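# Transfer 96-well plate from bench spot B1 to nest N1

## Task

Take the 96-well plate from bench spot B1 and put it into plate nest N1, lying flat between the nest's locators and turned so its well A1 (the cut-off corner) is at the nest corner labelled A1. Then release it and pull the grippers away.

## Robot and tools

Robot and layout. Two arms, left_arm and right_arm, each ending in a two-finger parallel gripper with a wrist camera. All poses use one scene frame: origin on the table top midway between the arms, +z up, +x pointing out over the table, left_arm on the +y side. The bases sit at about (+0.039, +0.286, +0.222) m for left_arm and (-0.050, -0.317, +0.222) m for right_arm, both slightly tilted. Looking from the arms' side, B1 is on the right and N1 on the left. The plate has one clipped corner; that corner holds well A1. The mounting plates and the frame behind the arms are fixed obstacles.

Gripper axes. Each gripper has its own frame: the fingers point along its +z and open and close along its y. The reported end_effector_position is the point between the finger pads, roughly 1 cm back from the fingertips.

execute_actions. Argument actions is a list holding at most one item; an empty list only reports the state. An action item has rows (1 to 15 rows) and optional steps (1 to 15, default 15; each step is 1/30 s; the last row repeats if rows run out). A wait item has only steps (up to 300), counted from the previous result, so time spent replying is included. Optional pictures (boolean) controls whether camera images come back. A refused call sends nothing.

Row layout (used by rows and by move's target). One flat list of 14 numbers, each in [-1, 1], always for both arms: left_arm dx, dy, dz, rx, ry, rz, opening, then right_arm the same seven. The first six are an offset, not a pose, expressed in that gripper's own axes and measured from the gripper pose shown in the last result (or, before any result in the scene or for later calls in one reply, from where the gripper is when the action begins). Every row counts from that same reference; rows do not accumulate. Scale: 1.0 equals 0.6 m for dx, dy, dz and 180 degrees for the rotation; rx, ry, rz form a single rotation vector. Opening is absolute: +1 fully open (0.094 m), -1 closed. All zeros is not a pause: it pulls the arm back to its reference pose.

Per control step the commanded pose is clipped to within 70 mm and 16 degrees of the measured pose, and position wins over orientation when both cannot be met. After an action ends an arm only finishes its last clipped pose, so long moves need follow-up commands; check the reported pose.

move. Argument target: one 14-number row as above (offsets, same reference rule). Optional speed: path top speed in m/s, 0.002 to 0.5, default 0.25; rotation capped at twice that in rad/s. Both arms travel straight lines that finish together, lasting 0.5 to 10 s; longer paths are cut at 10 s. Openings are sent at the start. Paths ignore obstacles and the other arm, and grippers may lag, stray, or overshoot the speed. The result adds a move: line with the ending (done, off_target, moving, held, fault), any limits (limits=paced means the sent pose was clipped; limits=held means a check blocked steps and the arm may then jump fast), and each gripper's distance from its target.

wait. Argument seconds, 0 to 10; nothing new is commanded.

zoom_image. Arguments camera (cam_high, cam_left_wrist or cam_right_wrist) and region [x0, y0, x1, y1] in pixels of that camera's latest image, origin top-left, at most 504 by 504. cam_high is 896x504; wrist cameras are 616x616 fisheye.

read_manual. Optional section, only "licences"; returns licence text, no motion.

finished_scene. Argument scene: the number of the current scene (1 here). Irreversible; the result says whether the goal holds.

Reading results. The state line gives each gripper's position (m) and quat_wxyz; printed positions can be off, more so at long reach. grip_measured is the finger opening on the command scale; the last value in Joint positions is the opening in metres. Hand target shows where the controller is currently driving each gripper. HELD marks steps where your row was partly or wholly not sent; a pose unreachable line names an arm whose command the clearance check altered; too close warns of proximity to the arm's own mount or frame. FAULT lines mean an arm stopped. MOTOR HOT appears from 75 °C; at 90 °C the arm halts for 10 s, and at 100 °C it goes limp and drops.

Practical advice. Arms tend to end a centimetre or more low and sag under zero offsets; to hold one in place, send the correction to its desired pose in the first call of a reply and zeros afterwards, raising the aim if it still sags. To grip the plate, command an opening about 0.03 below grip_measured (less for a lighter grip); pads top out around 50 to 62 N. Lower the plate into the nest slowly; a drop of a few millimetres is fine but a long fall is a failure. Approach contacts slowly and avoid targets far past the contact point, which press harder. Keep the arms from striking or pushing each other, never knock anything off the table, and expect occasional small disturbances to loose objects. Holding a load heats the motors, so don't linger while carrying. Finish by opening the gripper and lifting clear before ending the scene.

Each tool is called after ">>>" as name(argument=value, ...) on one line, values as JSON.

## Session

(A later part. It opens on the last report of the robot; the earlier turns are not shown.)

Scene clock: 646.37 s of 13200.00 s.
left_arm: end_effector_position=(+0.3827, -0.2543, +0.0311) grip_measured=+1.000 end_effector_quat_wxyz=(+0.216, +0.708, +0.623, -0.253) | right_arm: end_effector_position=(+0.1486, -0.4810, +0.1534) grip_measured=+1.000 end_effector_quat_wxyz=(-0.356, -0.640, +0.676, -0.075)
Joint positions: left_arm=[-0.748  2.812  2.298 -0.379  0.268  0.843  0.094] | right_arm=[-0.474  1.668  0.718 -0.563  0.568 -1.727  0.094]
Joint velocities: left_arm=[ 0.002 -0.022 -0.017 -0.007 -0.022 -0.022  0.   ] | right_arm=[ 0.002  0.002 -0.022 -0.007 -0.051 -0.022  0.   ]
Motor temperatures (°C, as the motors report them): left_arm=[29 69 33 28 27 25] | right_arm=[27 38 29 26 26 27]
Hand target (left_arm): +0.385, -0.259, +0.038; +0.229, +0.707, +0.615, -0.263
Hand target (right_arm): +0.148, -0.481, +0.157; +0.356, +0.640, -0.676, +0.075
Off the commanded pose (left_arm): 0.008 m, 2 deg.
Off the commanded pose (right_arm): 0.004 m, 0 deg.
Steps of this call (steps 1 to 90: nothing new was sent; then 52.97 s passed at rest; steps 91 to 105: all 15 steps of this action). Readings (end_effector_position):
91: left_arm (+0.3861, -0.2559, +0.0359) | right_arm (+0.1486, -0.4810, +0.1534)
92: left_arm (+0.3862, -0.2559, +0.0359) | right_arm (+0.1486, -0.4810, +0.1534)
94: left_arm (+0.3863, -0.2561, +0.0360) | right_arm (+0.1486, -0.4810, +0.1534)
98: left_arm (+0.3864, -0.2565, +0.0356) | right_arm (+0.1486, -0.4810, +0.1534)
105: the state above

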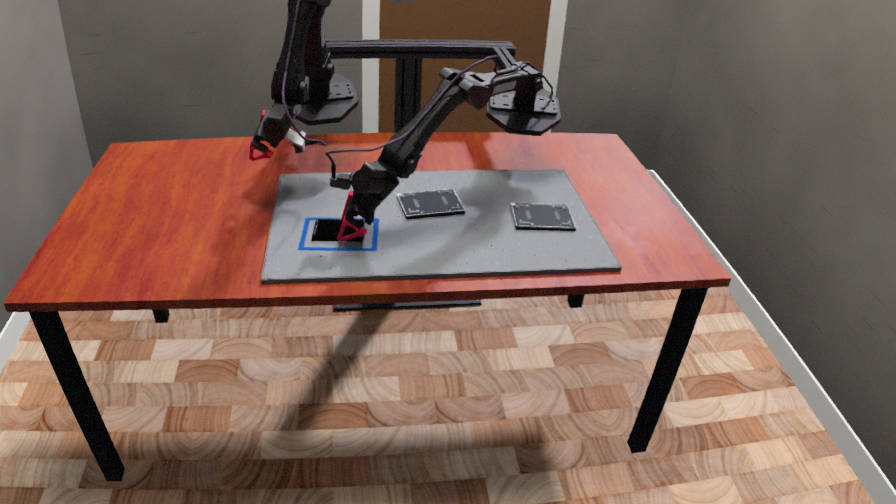

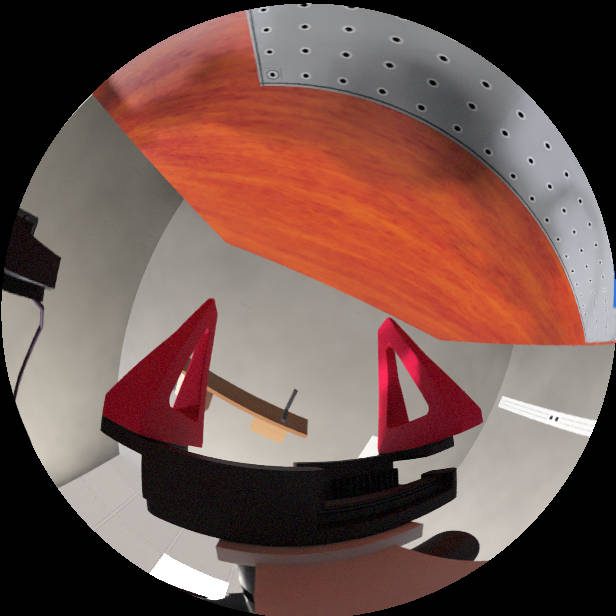

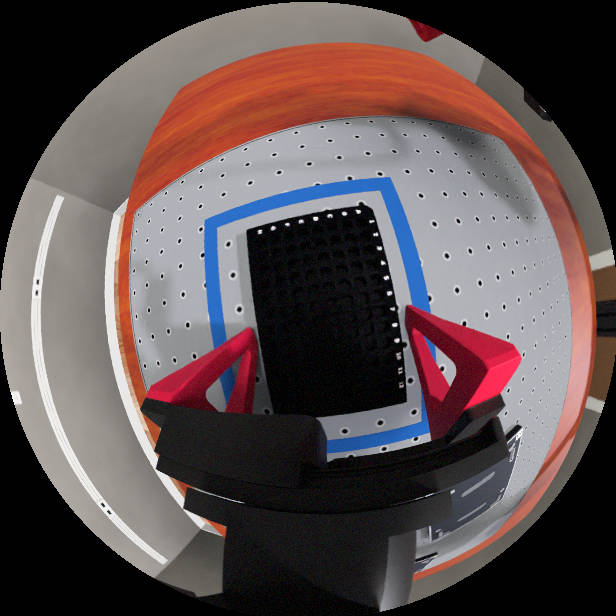

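>>> execute_actions(actions=[{"rows":[[-0.0123,0.0042,-0.0035,0,-0.011,0.0036,1,0.004,0.0024,-0.0048,0,0,0,1],[-0.0112,0.004,-0.0027,0,-0.011,0.0036,1,0.004,0.0024,-0.0048,0,0,0,1],[-0.01,0.0037,-0.0018,0,-0.011,0.0036,1,0.004,0.0024,-0.0048,0,0,0,1],[-0.0089,0.0034,-0.001,0,-0.011,0.0036,1,0.004,0.0024,-0.0048,0,0,0,1],[-0.0077,0.0031,-0.0002,0,-0.011,0.0036,1,0.004,0.0024,-0.0048,0,0,0,1],[-0.0065,0.0029,0.0006,0,-0.011,0.0036,1,0.004,0.0024,-0.0048,0,0,0,1],[-0.0054,0.0026,0.0015,0,-0.011,0.0036,1,0.004,0.0024,-0.0048,0,0,0,1],[-0.0042,0.0023,0.0023,0,-0.011,0.0036,1,0.004,0.0024,-0.0048,0,0,0,1]],"steps":15}])

Scene clock: 665.27 s of 13200.00 s.
left_arm: end_effector_position=(+0.3878, -0.2541, +0.0316) grip_measured=+1.000 end_effector_quat_wxyz=(+0.223, +0.706, +0.623, -0.253) | right_arm: end_effector_position=(+0.1486, -0.4810, +0.1534) grip_measured=+1.000 end_effector_quat_wxyz=(-0.356, -0.640, +0.676, -0.075)
Joint positions: left_arm=[-0.741  2.812  2.298 -0.364  0.274  0.846  0.094] | right_arm=[-0.474  1.668  0.718 -0.563  0.568 -1.727  0.094]
Joint velocities: left_arm=[ 0.007 -0.022  0.007 -0.007  0.066  0.007  0.   ] | right_arm=[-0.012 -0.022 -0.002 -0.022  0.022 -0.037  0.   ]
Motor temperatures (°C, as the motors report them): left_arm=[28 68 34 29 27 25] | right_arm=[27 38 29 26 26 27]
Hand target (left_arm): +0.384, -0.257, +0.032; +0.228, +0.707, +0.615, -0.263
Hand target (right_arm): +0.148, -0.481, +0.157; +0.356, +0.640, -0.676, +0.075
Off the commanded pose (left_arm): 0.005 m, 2 deg.
Off the commanded pose (right_arm): 0.004 m, 0 deg.
Steps of this call (steps 1 to 90: nothing new was sent; then 15.40 s passed at rest; steps 91 to 105: all 15 steps of this action). Readings (end_effector_position):
91: left_arm (+0.3835, -0.2552, +0.0317) | right_arm (+0.1486, -0.4810, +0.1534)
92: left_arm (+0.3835, -0.2552, +0.0317) | right_arm (+0.1486, -0.4810, +0.1534)
94: left_arm (+0.3836, -0.2552, +0.0317) | right_arm (+0.1486, -0.4810, +0.1534)
98: left_arm (+0.3854, -0.2548, +0.0317) | right_arm (+0.1486, -0.4810, +0.1534)
105: the state above

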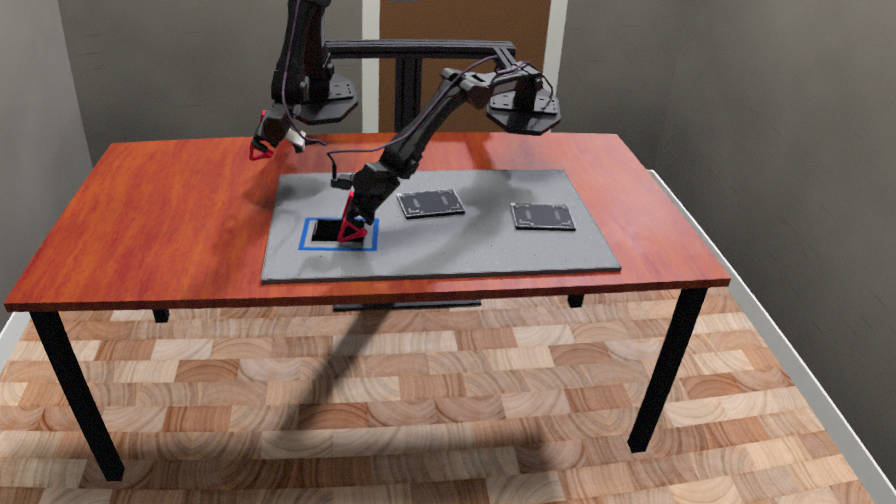

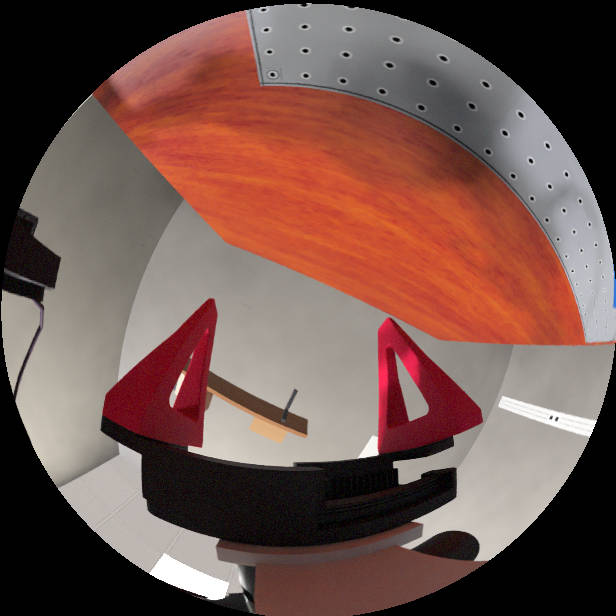

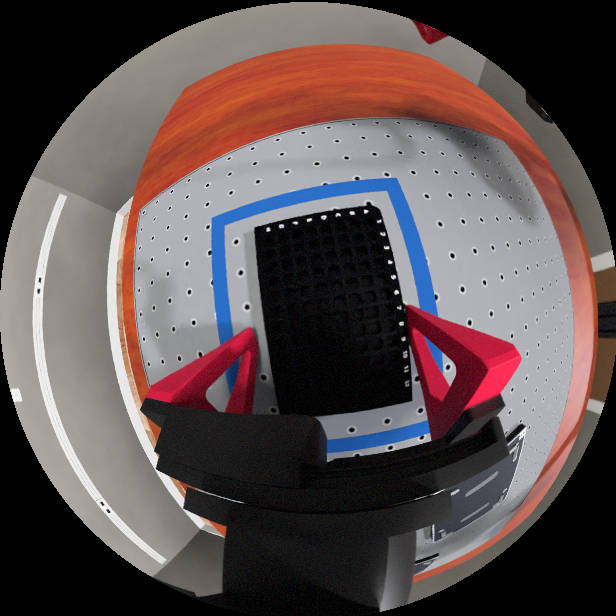

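>>> execute_actions(actions=[{"rows":[[-0.0016,-0.0036,0.0014,0,-0.004,0,1,0.004,0.0024,-0.0048,0,0,0,1],[-0.0032,-0.0072,0.0028,0,-0.004,0,1,0.004,0.0024,-0.0048,0,0,0,1],[-0.0032,-0.0072,0.0028,0,-0.004,0,1,0.004,0.0024,-0.0048,0,0,0,1],[-0.0025,-0.0072,0.0037,0,-0.004,0,1,0.004,0.0024,-0.0048,0,0,0,1],[-0.0017,-0.0072,0.0046,0,-0.004,0,1,0.004,0.0024,-0.0048,0,0,0,1],[-0.001,-0.0072,0.0055,0,-0.004,0,1,0.004,0.0024,-0.0048,0,0,0,1],[-0.0002,-0.0072,0.0064,0,-0.004,0,1,0.004,0.0024,-0.0048,0,0,0,1],[0.0005,-0.0072,0.0073,0,-0.004,0,1,0.004,0.0024,-0.0048,0,0,0,1],[0.0012,-0.0072,0.0082,0,-0.004,0,1,0.004,0.0024,-0.0048,0,0,0,1],[0.002,-0.0072,0.0091,0,-0.004,0,1,0.004,0.0024,-0.0048,0,0,0,1],[0.0027,-0.0072,0.01,0,-0.004,0,1,0.004,0.0024,-0.0048,0,0,0,1],[0.0035,-0.0072,0.0109,0,-0.004,0,1,0.004,0.0024,-0.0048,0,0,0,1],[0.0042,-0.0072,0.0118,0,-0.004,0,1,0.004,0.0024,-0.0048,0,0,0,1]],"steps":15}])

Scene clock: 696.67 s of 13200.00 s.
left_arm: end_effector_position=(+0.3869, -0.2546, +0.0280) grip_measured=+1.000 end_effector_quat_wxyz=(+0.228, +0.706, +0.621, -0.253) | right_arm: end_effector_position=(+0.1486, -0.4810, +0.1534) grip_measured=+1.000 end_effector_quat_wxyz=(-0.356, -0.640, +0.676, -0.075)
Joint positions: left_arm=[-0.741  2.815  2.283 -0.337  0.274  0.848  0.094] | right_arm=[-0.474  1.668  0.718 -0.563  0.568 -1.727  0.094]
Joint velocities: left_arm=[-0.012 -0.017 -0.027  0.037 -0.022  0.022  0.   ] | right_arm=[-0.007  0.002 -0.007 -0.022 -0.081 -0.037  0.   ]
Motor temperatures (°C, as the motors report them): left_arm=[28 66 33 29 27 25] | right_arm=[27 38 29 26 26 27]
Hand target (left_arm): +0.383, -0.256, +0.025; +0.227, +0.705, +0.621, -0.258
Hand target (right_arm): +0.148, -0.481, +0.157; +0.356, +0.640, -0.676, +0.075
Off the commanded pose (left_arm): 0.005 m, 1 deg.
Off the commanded pose (right_arm): 0.004 m, 0 deg.
Steps of this call (steps 1 to 90: nothing new was sent; then 27.90 s passed at rest; steps 91 to 105: all 15 steps of this action). Readings (end_effector_position):
91: left_arm (+0.3874, -0.2539, +0.0311) | right_arm (+0.1486, -0.4810, +0.1534)
92: left_arm (+0.3870, -0.2538, +0.0303) | right_arm (+0.1486, -0.4810, +0.1534)
94: left_arm (+0.3858, -0.2532, +0.0285) | right_arm (+0.1486, -0.4810, +0.1534)
98: left_arm (+0.3864, -0.2538, +0.0288) | right_arm (+0.1486, -0.4810, +0.1534)
105: the state above

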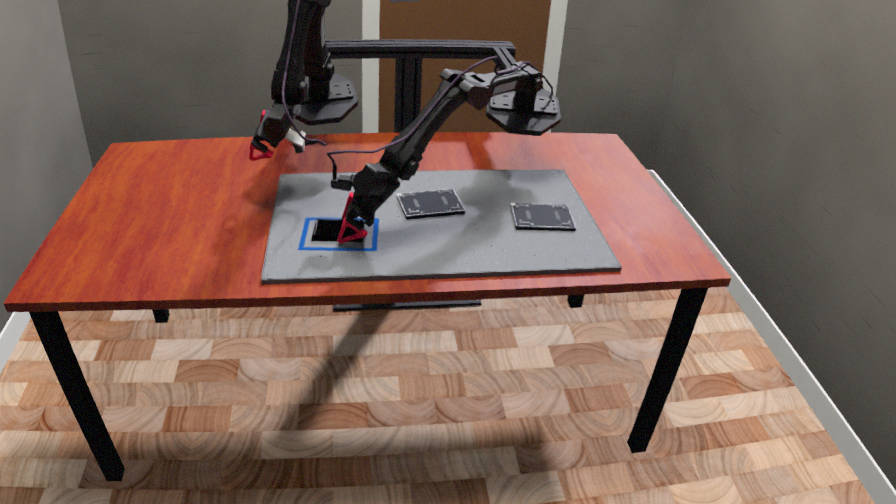

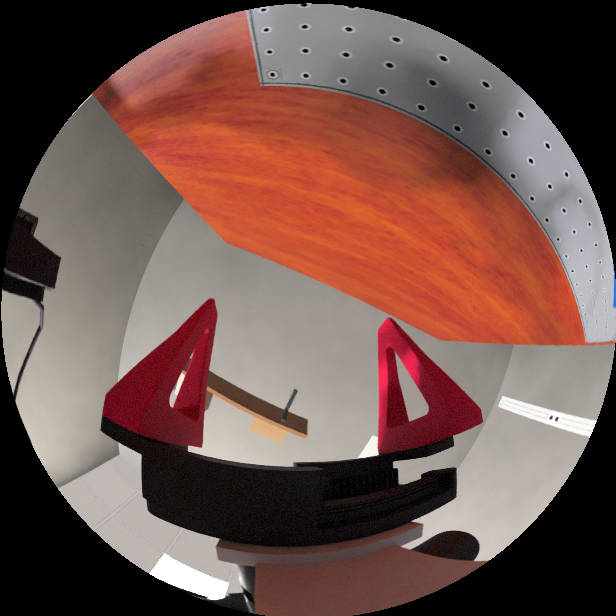

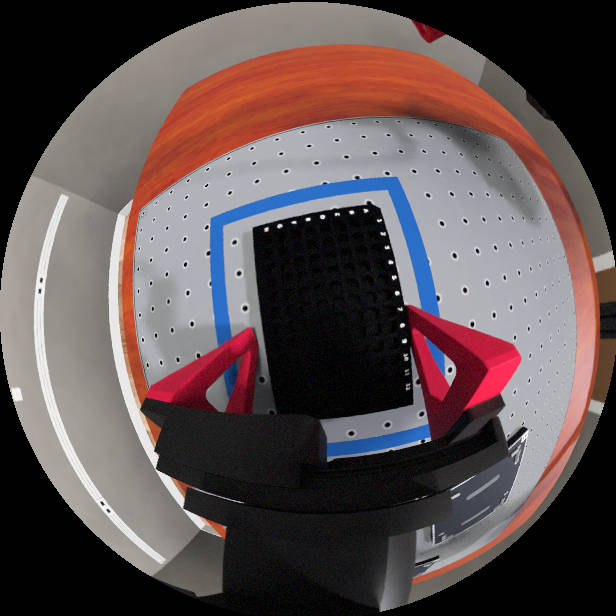

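>>> execute_actions(actions=[{"rows":[[0.001,-0.003,0.002,0,0,0,1,0.004,0.0024,-0.0048,0,0,0,1],[0.0015,-0.004,0.003,0,0,0,1,0.004,0.0024,-0.0048,0,0,0,1],[0.002,-0.0048,0.004,0,0,0,1,0.004,0.0024,-0.0048,0,0,0,1],[0.0025,-0.0048,0.005,0,0,0,1,0.004,0.0024,-0.0048,0,0,0,1],[0.003,-0.0048,0.006,0,0,0,1,0.004,0.0024,-0.0048,0,0,0,1],[0.0035,-0.0048,0.007,0,0,0,1,0.004,0.0024,-0.0048,0,0,0,1],[0.004,-0.0048,0.008,0,0,0,1,0.004,0.0024,-0.0048,0,0,0,1],[0.0045,-0.0048,0.009,0,0,0,1,0.004,0.0024,-0.0048,0,0,0,1]],"steps":12}])

Scene clock: 714.53 s of 13200.00 s.
left_arm: end_effector_position=(+0.3873, -0.2551, +0.0280) grip_measured=+1.000 end_effector_quat_wxyz=(+0.230, +0.706, +0.621, -0.253) | right_arm: end_effector_position=(+0.1486, -0.4810, +0.1534) grip_measured=+1.000 end_effector_quat_wxyz=(-0.356, -0.640, +0.676, -0.075)
Joint positions: left_arm=[-0.741  2.815  2.283 -0.333  0.274  0.848  0.094] | right_arm=[-0.474  1.668  0.718 -0.563  0.568 -1.727  0.094]
Joint velocities: left_arm=[-0.027 -0.007 -0.002 -0.066 -0.037 -0.007  0.   ] | right_arm=[-0.012 -0.017  0.007  0.051  0.051 -0.051  0.   ]
Motor temperatures (°C, as the motors report them): left_arm=[28 66 34 29 27 25] | right_arm=[27 38 29 26 26 27]
Hand target (left_arm): +0.384, -0.255, +0.022; +0.228, +0.706, +0.621, -0.253
Hand target (right_arm): +0.148, -0.481, +0.157; +0.356, +0.640, -0.676, +0.075
Off the commanded pose (left_arm): 0.007 m, 0 deg.
Off the commanded pose (right_arm): 0.004 m, 0 deg.
Steps of this call (steps 1 to 90: nothing new was sent; then 14.47 s passed at rest; steps 91 to 102: all 12 steps of this action). Readings (end_effector_position):
91: left_arm (+0.3872, -0.2550, +0.0279) | right_arm (+0.1486, -0.4810, +0.1534)
92: left_arm (+0.3872, -0.2550, +0.0279) | right_arm (+0.1486, -0.4810, +0.1534)
94: left_arm (+0.3873, -0.2551, +0.0280) | right_arm (+0.1486, -0.4810, +0.1534)
98: left_arm (+0.3873, -0.2551, +0.0280) | right_arm (+0.1486, -0.4810, +0.1534)
102: the state above

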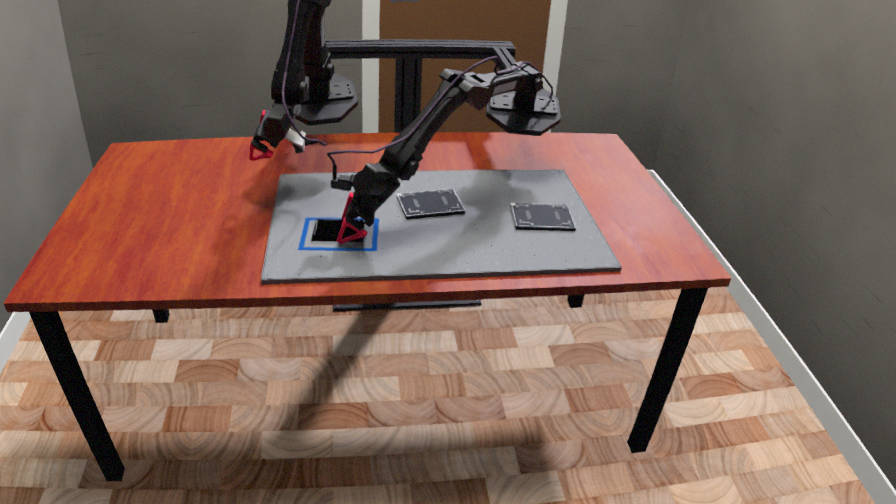

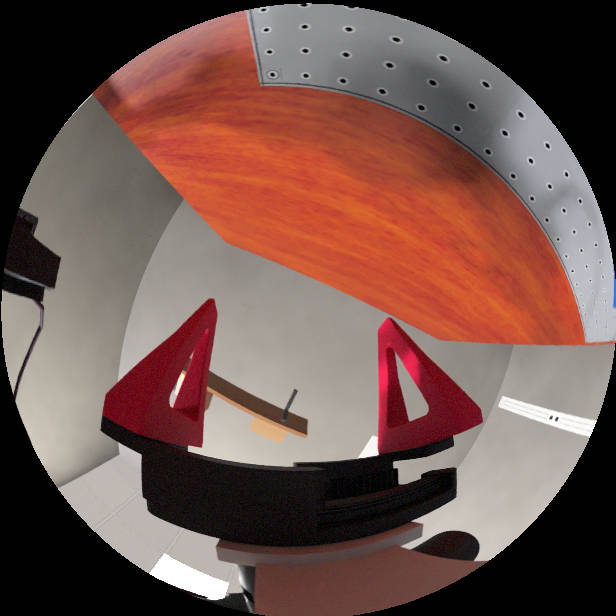

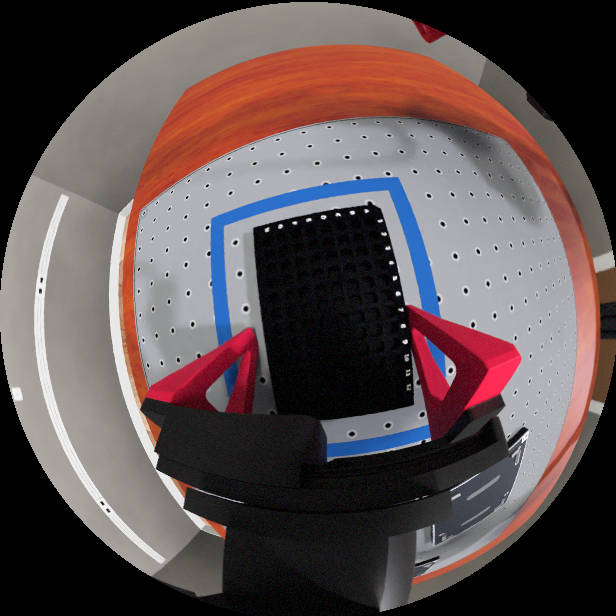

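>>> zoom_image(camera="cam_right_wrist", region=[230, 270, 450, 420])

>>> zoom_image(camera="cam_high", region=[300, 190, 390, 260])

Region (230, 270, 450, 420) of cam_right_wrist's 616x616 image, scaled by 2.291, with more detail than that image has; it fills the top 344 rows of this view, and the rest is white.

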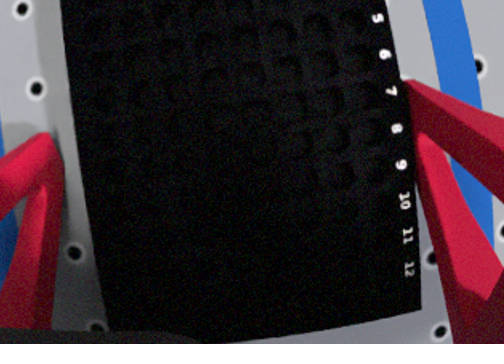

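Region (300, 190, 390, 260) of cam_high's 896x504 image, scaled by 5.600, with more detail than that image has.

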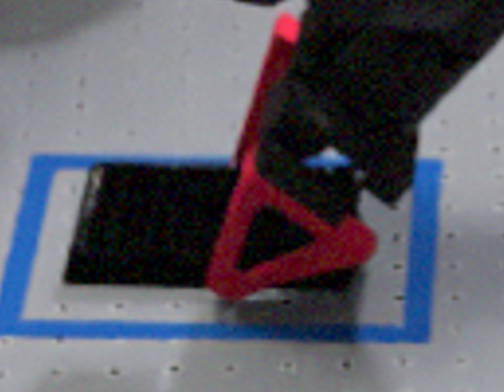

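>>> execute_actions(actions=[{"rows":[[-0.0045,-0.0033,-0.0048,0,0,0,0.9,0.004,0.0024,-0.0048,0,0,0,1],[-0.0045,-0.0033,-0.0048,0,0,0,0.85,0.004,0.0024,-0.0048,0,0,0,1],[-0.0045,-0.0033,-0.0048,0,0,0,0.82,0.004,0.0024,-0.0048,0,0,0,1],[-0.0045,-0.0033,-0.0048,0,0,0,0.8,0.004,0.0024,-0.0048,0,0,0,1],[-0.0045,-0.0033,-0.0048,0,0,0,0.785,0.004,0.0024,-0.0048,0,0,0,1]],"steps":15}])

Scene clock: 744.90 s of 13200.00 s.
left_arm: end_effector_position=(+0.3878, -0.2552, +0.0280) grip_measured=+0.795 end_effector_quat_wxyz=(+0.230, +0.706, +0.621, -0.252) | right_arm: end_effector_position=(+0.1486, -0.4810, +0.1534) grip_measured=+1.000 end_effector_quat_wxyz=(-0.356, -0.640, +0.676, -0.075)
Joint positions: left_arm=[-0.741  2.815  2.283 -0.331  0.272  0.848  0.084] | right_arm=[-0.474  1.668  0.718 -0.563  0.568 -1.727  0.094]
Joint velocities: left_arm=[ 0.002  0.012 -0.007 -0.007  0.022  0.007  0.   ] | right_arm=[-0.032 -0.002 -0.007 -0.022 -0.022 -0.037  0.   ]
Motor temperatures (°C, as the motors report them): left_arm=[29 65 34 29 27 25] | right_arm=[27 38 29 26 26 27]
Hand target (left_arm): +0.385, -0.255, +0.032; +0.229, +0.706, +0.621, -0.252
Hand target (right_arm): +0.148, -0.481, +0.157; +0.356, +0.640, -0.676, +0.075
Off the commanded pose (left_arm): 0.005 m, 0 deg.
Off the commanded pose (right_arm): 0.004 m, 0 deg.
Steps of this call (steps 1 to 90: nothing new was sent; then 26.87 s passed at rest; steps 91 to 105: all 15 steps of this action). Readings (end_effector_position):
91: left_arm (+0.3874, -0.2551, +0.0280) | right_arm (+0.1486, -0.4810, +0.1534)
92: left_arm (+0.3877, -0.2552, +0.0280) | right_arm (+0.1486, -0.4810, +0.1534)
94: left_arm (+0.3878, -0.2552, +0.0280) | right_arm (+0.1486, -0.4810, +0.1534)
98: left_arm (+0.3878, -0.2552, +0.0280) | right_arm (+0.1486, -0.4810, +0.1534)
105: the state above

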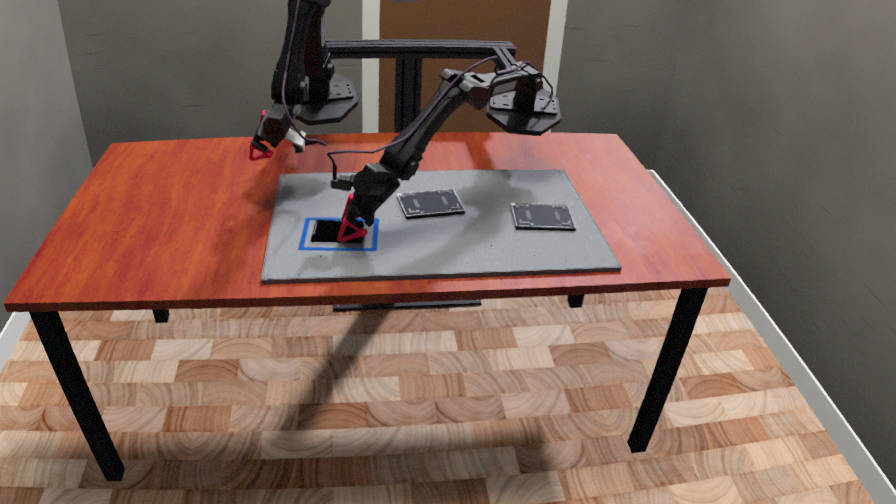

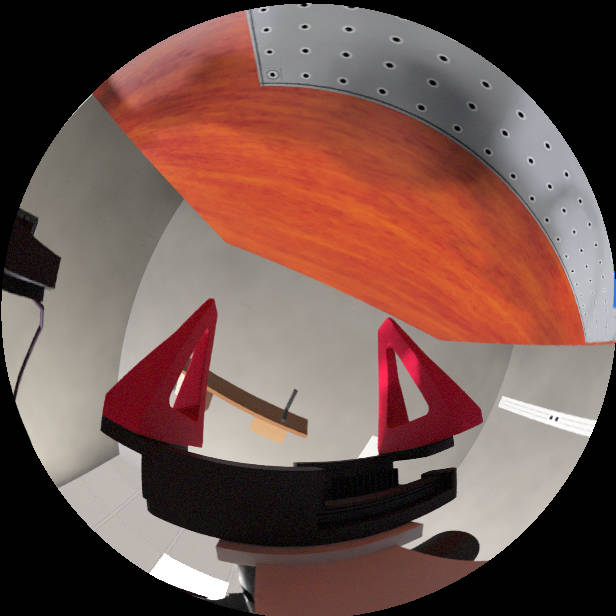

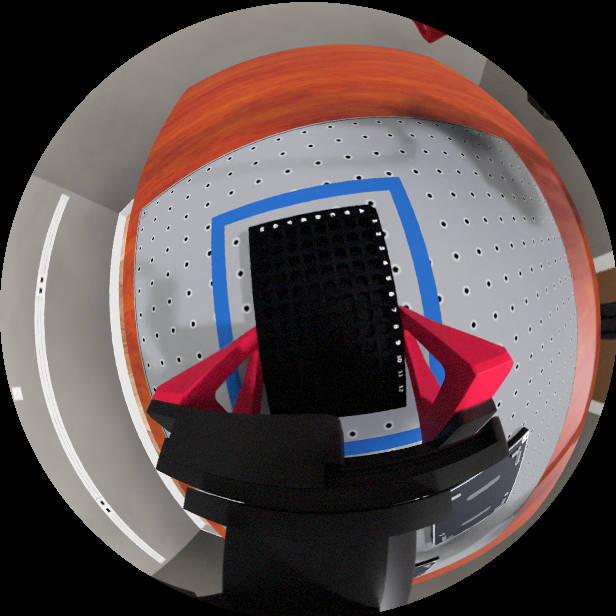

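>>> execute_actions(actions=[{"rows":[[-0.0045,-0.002,-0.005,0,0,0,0.765,0.004,0.0024,-0.0048,0,0,0,1],[-0.0045,-0.002,-0.005,0,0,0,0.765,0.004,0.0024,-0.0048,0,0,0,1],[-0.0045,-0.002,-0.005,0,0,0,0.765,0.004,0.0024,-0.0048,0,0,0,1],[-0.0045,-0.002,-0.005,0,0,0,0.765,0.004,0.0024,-0.0048,0,0,0,1],[-0.009,-0.002,-0.011,0,0,0,0.765,0.004,0.0024,-0.0048,0,0,0,1],[-0.014,-0.002,-0.017,0,0,0,0.765,0.004,0.0024,-0.0048,0,0,0,1],[-0.019,-0.002,-0.023,0,0,0,0.765,0.004,0.0024,-0.0048,0,0,0,1],[-0.024,-0.002,-0.029,0,0,0,0.765,0.004,0.0024,-0.0048,0,0,0,1],[-0.029,-0.002,-0.035,0,0,0,0.765,0.004,0.0024,-0.0048,0,0,0,1],[-0.034,-0.001,-0.041,0,0,0,0.765,0.004,0.0024,-0.0048,0,0,0,1],[-0.039,-0.001,-0.047,0,0,0,0.765,0.004,0.0024,-0.0048,0,0,0,1],[-0.044,0,-0.053,0,0,0,0.765,0.004,0.0024,-0.0048,0,0,0,1],[-0.049,0,-0.059,0,0,0,0.765,0.004,0.0024,-0.0048,0,0,0,1],[-0.0535,0.001,-0.064,0,0,0,0.765,0.004,0.0024,-0.0048,0,0,0,1]],"steps":15}])

Scene clock: 827.97 s of 13200.00 s.
left_arm: end_effector_position=(+0.3873, -0.2441, +0.0431) grip_measured=+0.778 end_effector_quat_wxyz=(+0.215, +0.707, +0.628, -0.245) | right_arm: end_effector_position=(+0.1486, -0.4810, +0.1534) grip_measured=+1.000 end_effector_quat_wxyz=(-0.356, -0.640, +0.676, -0.075)
Joint positions: left_arm=[-0.741  2.739  2.208 -0.363  0.255  0.842  0.084] | right_arm=[-0.474  1.668  0.718 -0.563  0.568 -1.727  0.094]
Joint velocities: left_arm=[ 0.007 -0.295 -0.066 -0.183 -0.081 -0.051 -0.   ] | right_arm=[-0.017  0.017 -0.017  0.022 -0.081  0.051  0.   ]
Motor temperatures (°C, as the motors report them): left_arm=[29 71 32 29 27 25] | right_arm=[27 39 29 26 26 27]
Hand target (left_arm): +0.388, -0.256, +0.076; +0.230, +0.706, +0.621, -0.252
Hand target (right_arm): +0.148, -0.481, +0.157; +0.356, +0.640, -0.676, +0.075
Off the commanded pose (left_arm): 0.037 m, 2 deg.
Off the commanded pose (right_arm): 0.004 m, 0 deg.
Steps of this call (steps 1 to 90: nothing new was sent; then 79.57 s passed at rest; steps 91 to 105: all 15 steps of this action). Readings (end_effector_position):
91: left_arm (+0.3878, -0.2552, +0.0280) | right_arm (+0.1486, -0.4810, +0.1534)
92: left_arm (+0.3878, -0.2552, +0.0280) | right_arm (+0.1486, -0.4810, +0.1534)
94: left_arm (+0.3878, -0.2552, +0.0280) | right_arm (+0.1486, -0.4810, +0.1534)
98: left_arm (+0.3862, -0.2521, +0.0290) | right_arm (+0.1486, -0.4810, +0.1534)
105: the state above

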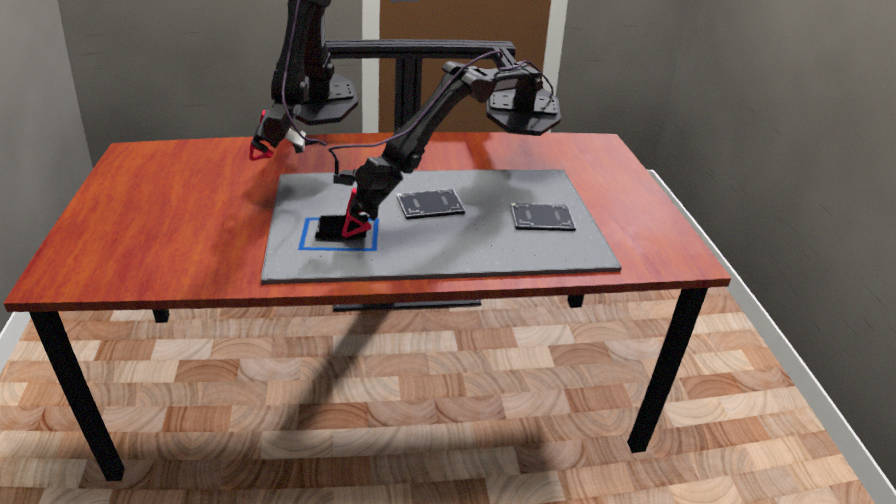

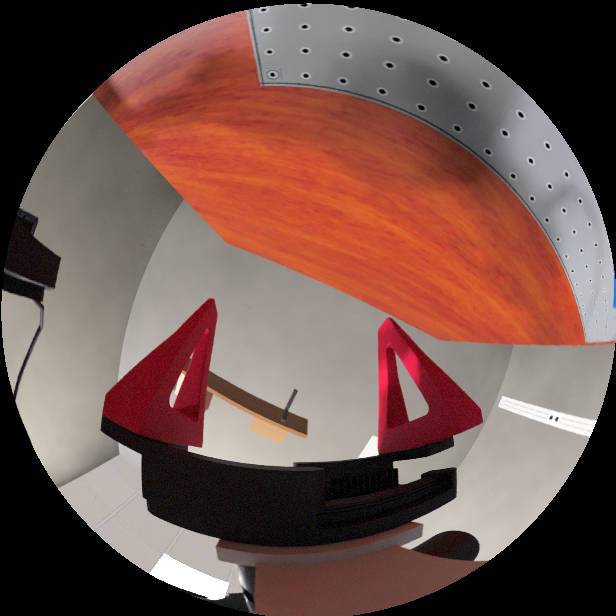

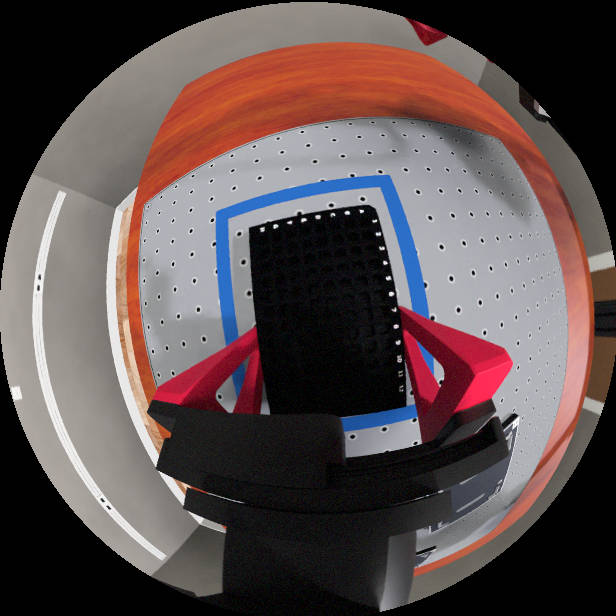

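>>> move(target=[0.4085,-0.0447,-0.366,-0.0029,-0.0102,0.0042,0.765, 0.004,0.0024,-0.0048,0,0,0,1], speed=0.3)

Scene clock: 848.97 s of 13200.00 s.
left_arm: end_effector_position=(+0.4010, +0.0925, +0.0537) grip_measured=+0.778 end_effector_quat_wxyz=(+0.220, +0.703, +0.633, -0.240) | right_arm: end_effector_position=(+0.1486, -0.4810, +0.1534) grip_measured=+1.000 end_effector_quat_wxyz=(-0.356, -0.640, +0.676, -0.075)
Joint positions: left_arm=[-0.097  2.128  1.109 -0.115  0.597  1.427  0.084] | right_arm=[-0.474  1.668  0.718 -0.563  0.568 -1.727  0.094]
Joint velocities: left_arm=[-0.002 -0.002 -0.007  0.007  0.066  0.095 -0.   ] | right_arm=[ 0.002 -0.002  0.017  0.007  0.037 -0.007  0.   ]
Motor temperatures (°C, as the motors report them): left_arm=[29 72 33 28 27 25] | right_arm=[27 39 29 26 26 27]
Hand target (left_arm): +0.398, +0.085, +0.066; +0.231, +0.704, +0.622, -0.254
Hand target (right_arm): +0.148, -0.481, +0.157; +0.356, +0.640, -0.676, +0.075
Off the commanded pose (left_arm): 0.014 m, 2 deg.
Off the commanded pose (right_arm): 0.004 m, 0 deg.
After step 90, 16.23 s passed at rest.
move: off_target (left_arm)

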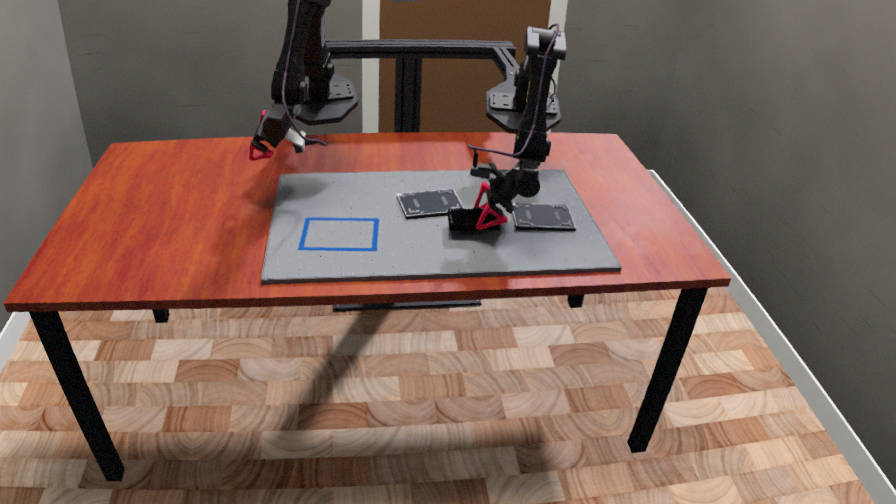

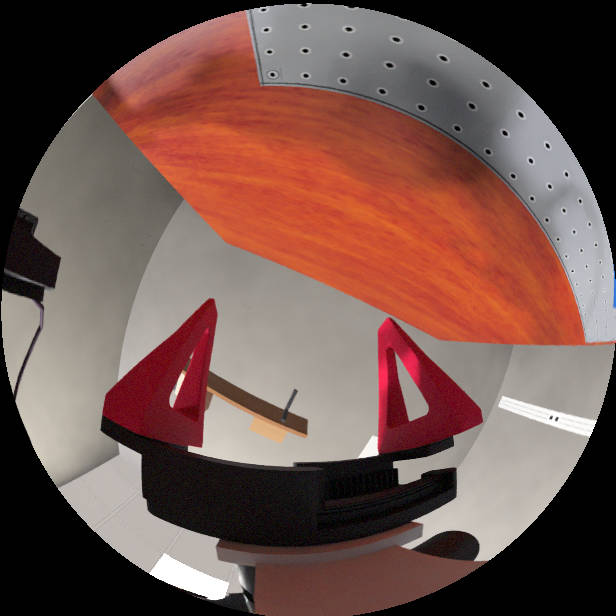

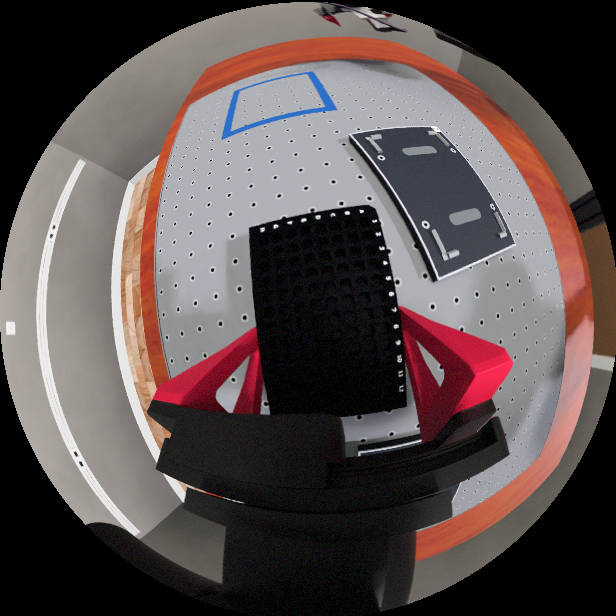

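>>> move(target=[0.0037,-0.0038,0.026,0.005,-0.021,0.013,0.765, 0.004,0.0024,-0.0048,0,0,0,1], speed=0.08)

Scene clock: 887.83 s of 13200.00 s.
left_arm: end_effector_position=(+0.3823, +0.0903, +0.0333) grip_measured=+0.778 end_effector_quat_wxyz=(+0.214, +0.709, +0.618, -0.263) | right_arm: end_effector_position=(+0.1486, -0.4810, +0.1534) grip_measured=+1.000 end_effector_quat_wxyz=(-0.356, -0.640, +0.676, -0.075)
Joint positions: left_arm=[-0.097  2.203  1.109 -0.095  0.632  1.474  0.084] | right_arm=[-0.474  1.668  0.718 -0.563  0.568 -1.727  0.094]
Joint velocities: left_arm=[-0.002 -0.007 -0.012 -0.037 -0.037  0.007  0.   ] | right_arm=[-0.017  0.007  0.002  0.022  0.095 -0.095  0.   ]
Motor temperatures (°C, as the motors report them): left_arm=[28 65 32 27 27 25] | right_arm=[27 39 29 26 26 27]
Hand target (left_arm): +0.398, +0.085, +0.040; +0.240, +0.709, +0.609, -0.263
Hand target (right_arm): +0.148, -0.481, +0.157; +0.356, +0.640, -0.676, +0.075
Off the commanded pose (left_arm): 0.018 m, 3 deg.
Off the commanded pose (right_arm): 0.004 m, 0 deg.
After step 90, 35.00 s passed at rest.
move: off_target (left_arm)

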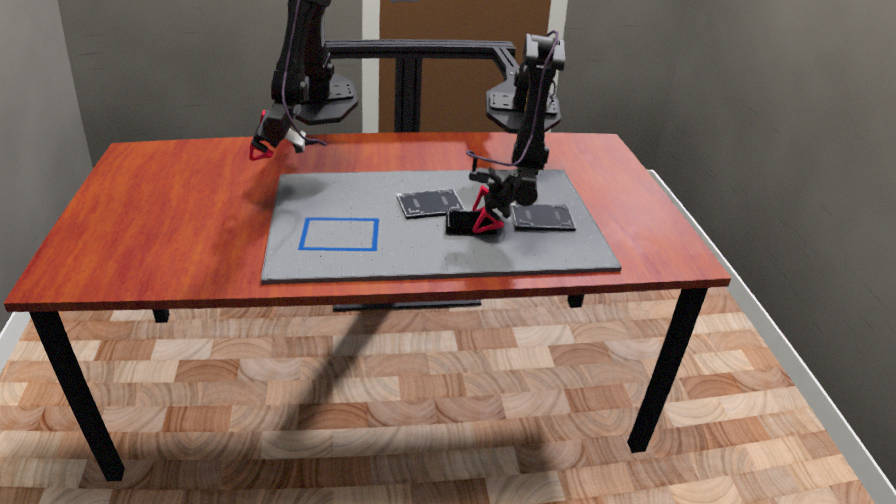

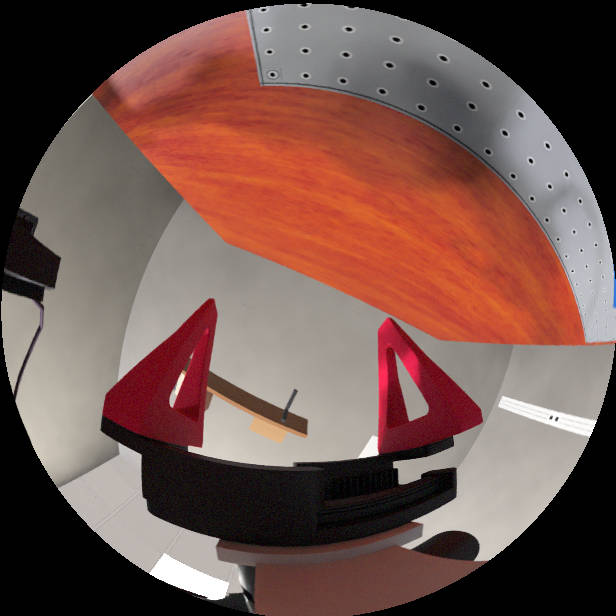

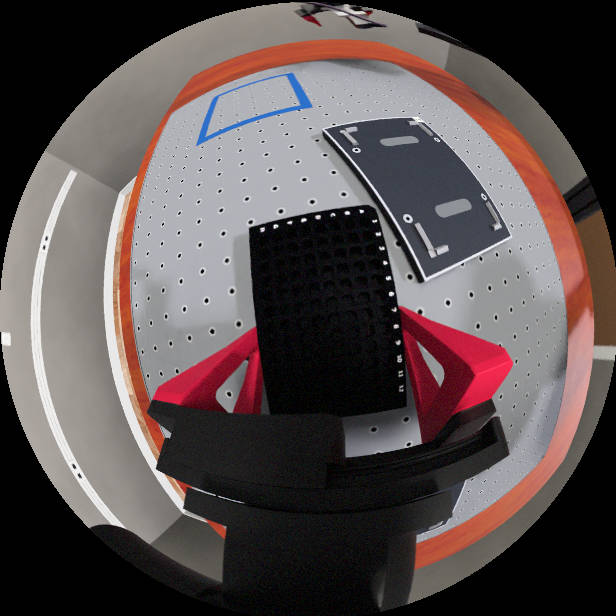

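>>> execute_actions(actions=[{"rows":[[-0.010,0.026,-0.0054,-0.008,-0.008,0.006,0.765,0.004,0.0024,-0.0048,0,0,0,1],[-0.009,0.025,-0.0045,-0.008,-0.008,0.006,0.765,0.004,0.0024,-0.0048,0,0,0,1],[-0.008,0.024,-0.0036,-0.008,-0.008,0.006,0.765,0.004,0.0024,-0.0048,0,0,0,1],[-0.007,0.023,-0.0027,-0.008,-0.008,0.006,0.765,0.004,0.0024,-0.0048,0,0,0,1],[-0.006,0.022,-0.0018,-0.008,-0.008,0.006,0.765,0.004,0.0024,-0.0048,0,0,0,1],[-0.005,0.021,-0.0009,-0.008,-0.008,0.006,0.765,0.004,0.0024,-0.0048,0,0,0,1],[-0.004,0.020,0,-0.008,-0.008,0.006,0.765,0.004,0.0024,-0.0048,0,0,0,1],[-0.003,0.019,0.0009,-0.008,-0.008,0.006,0.765,0.004,0.0024,-0.0048,0,0,0,1],[-0.002,0.018,0.0018,-0.008,-0.008,0.006,0.765,0.004,0.0024,-0.0048,0,0,0,1],[-0.0012,0.0172,0.0027,-0.008,-0.008,0.006,0.765,0.004,0.0024,-0.0048,0,0,0,1]],"steps":15}])

Scene clock: 929.47 s of 13200.00 s.
left_arm: end_effector_position=(+0.3819, +0.0898, +0.0283) grip_measured=+0.778 end_effector_quat_wxyz=(+0.214, +0.709, +0.618, -0.264) | right_arm: end_effector_position=(+0.1486, -0.4810, +0.1534) grip_measured=+1.000 end_effector_quat_wxyz=(-0.356, -0.640, +0.676, -0.075)
Joint positions: left_arm=[-0.097  2.221  1.116 -0.084  0.634  1.476  0.084] | right_arm=[-0.474  1.668  0.718 -0.563  0.568 -1.727  0.094]
Joint velocities: left_arm=[-0.007  0.007  0.002  0.007 -0.081 -0.007 -0.001] | right_arm=[-0.012  0.012 -0.012  0.037 -0.095  0.037  0.   ]
Motor temperatures (°C, as the motors report them): left_arm=[28 60 32 27 27 25] | right_arm=[27 39 29 26 26 27]
Hand target (left_arm): +0.392, +0.087, +0.032; +0.232, +0.709, +0.612, -0.262
Hand target (right_arm): +0.148, -0.481, +0.157; +0.356, +0.640, -0.676, +0.075
Off the commanded pose (left_arm): 0.011 m, 2 deg.
Off the commanded pose (right_arm): 0.004 m, 0 deg.
Steps of this call (steps 1 to 90: nothing new was sent; then 38.13 s passed at rest; steps 91 to 105: all 15 steps of this action). Readings (end_effector_position):
91: left_arm (+0.3829, +0.0899, +0.0336) | right_arm (+0.1486, -0.4810, +0.1534)
92: left_arm (+0.3836, +0.0898, +0.0338) | right_arm (+0.1486, -0.4810, +0.1534)
94: left_arm (+0.3853, +0.0894, +0.0342) | right_arm (+0.1486, -0.4810, +0.1534)
98: left_arm (+0.3852, +0.0894, +0.0331) | right_arm (+0.1486, -0.4810, +0.1534)
105: the state above

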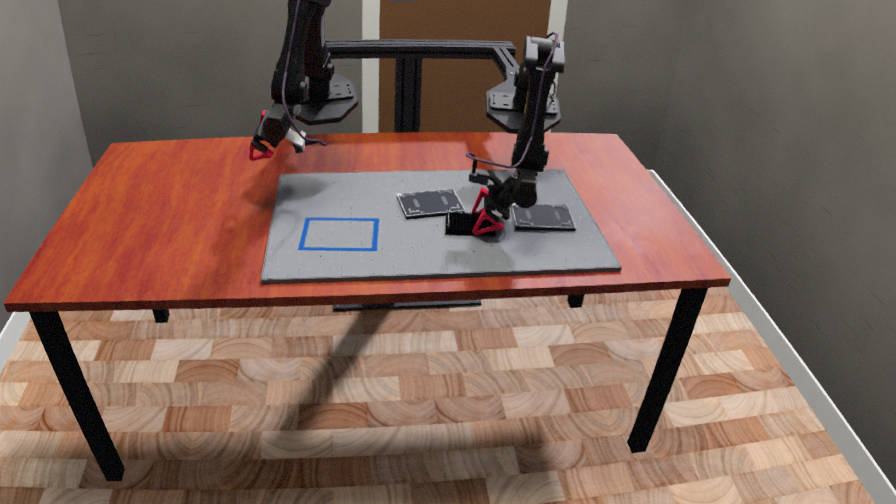

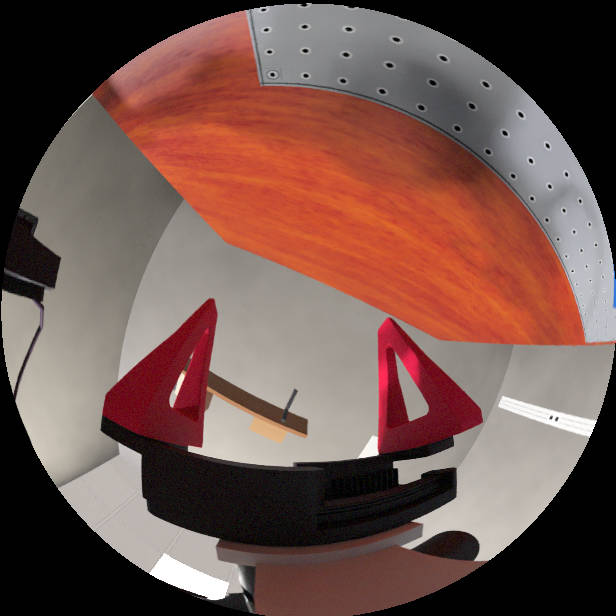

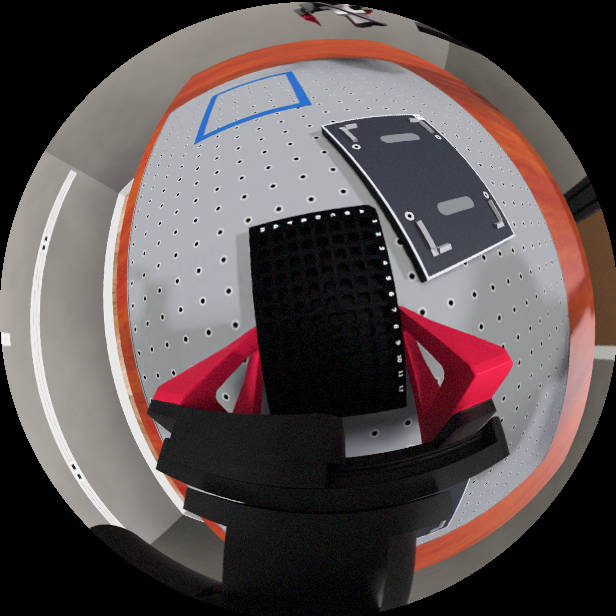

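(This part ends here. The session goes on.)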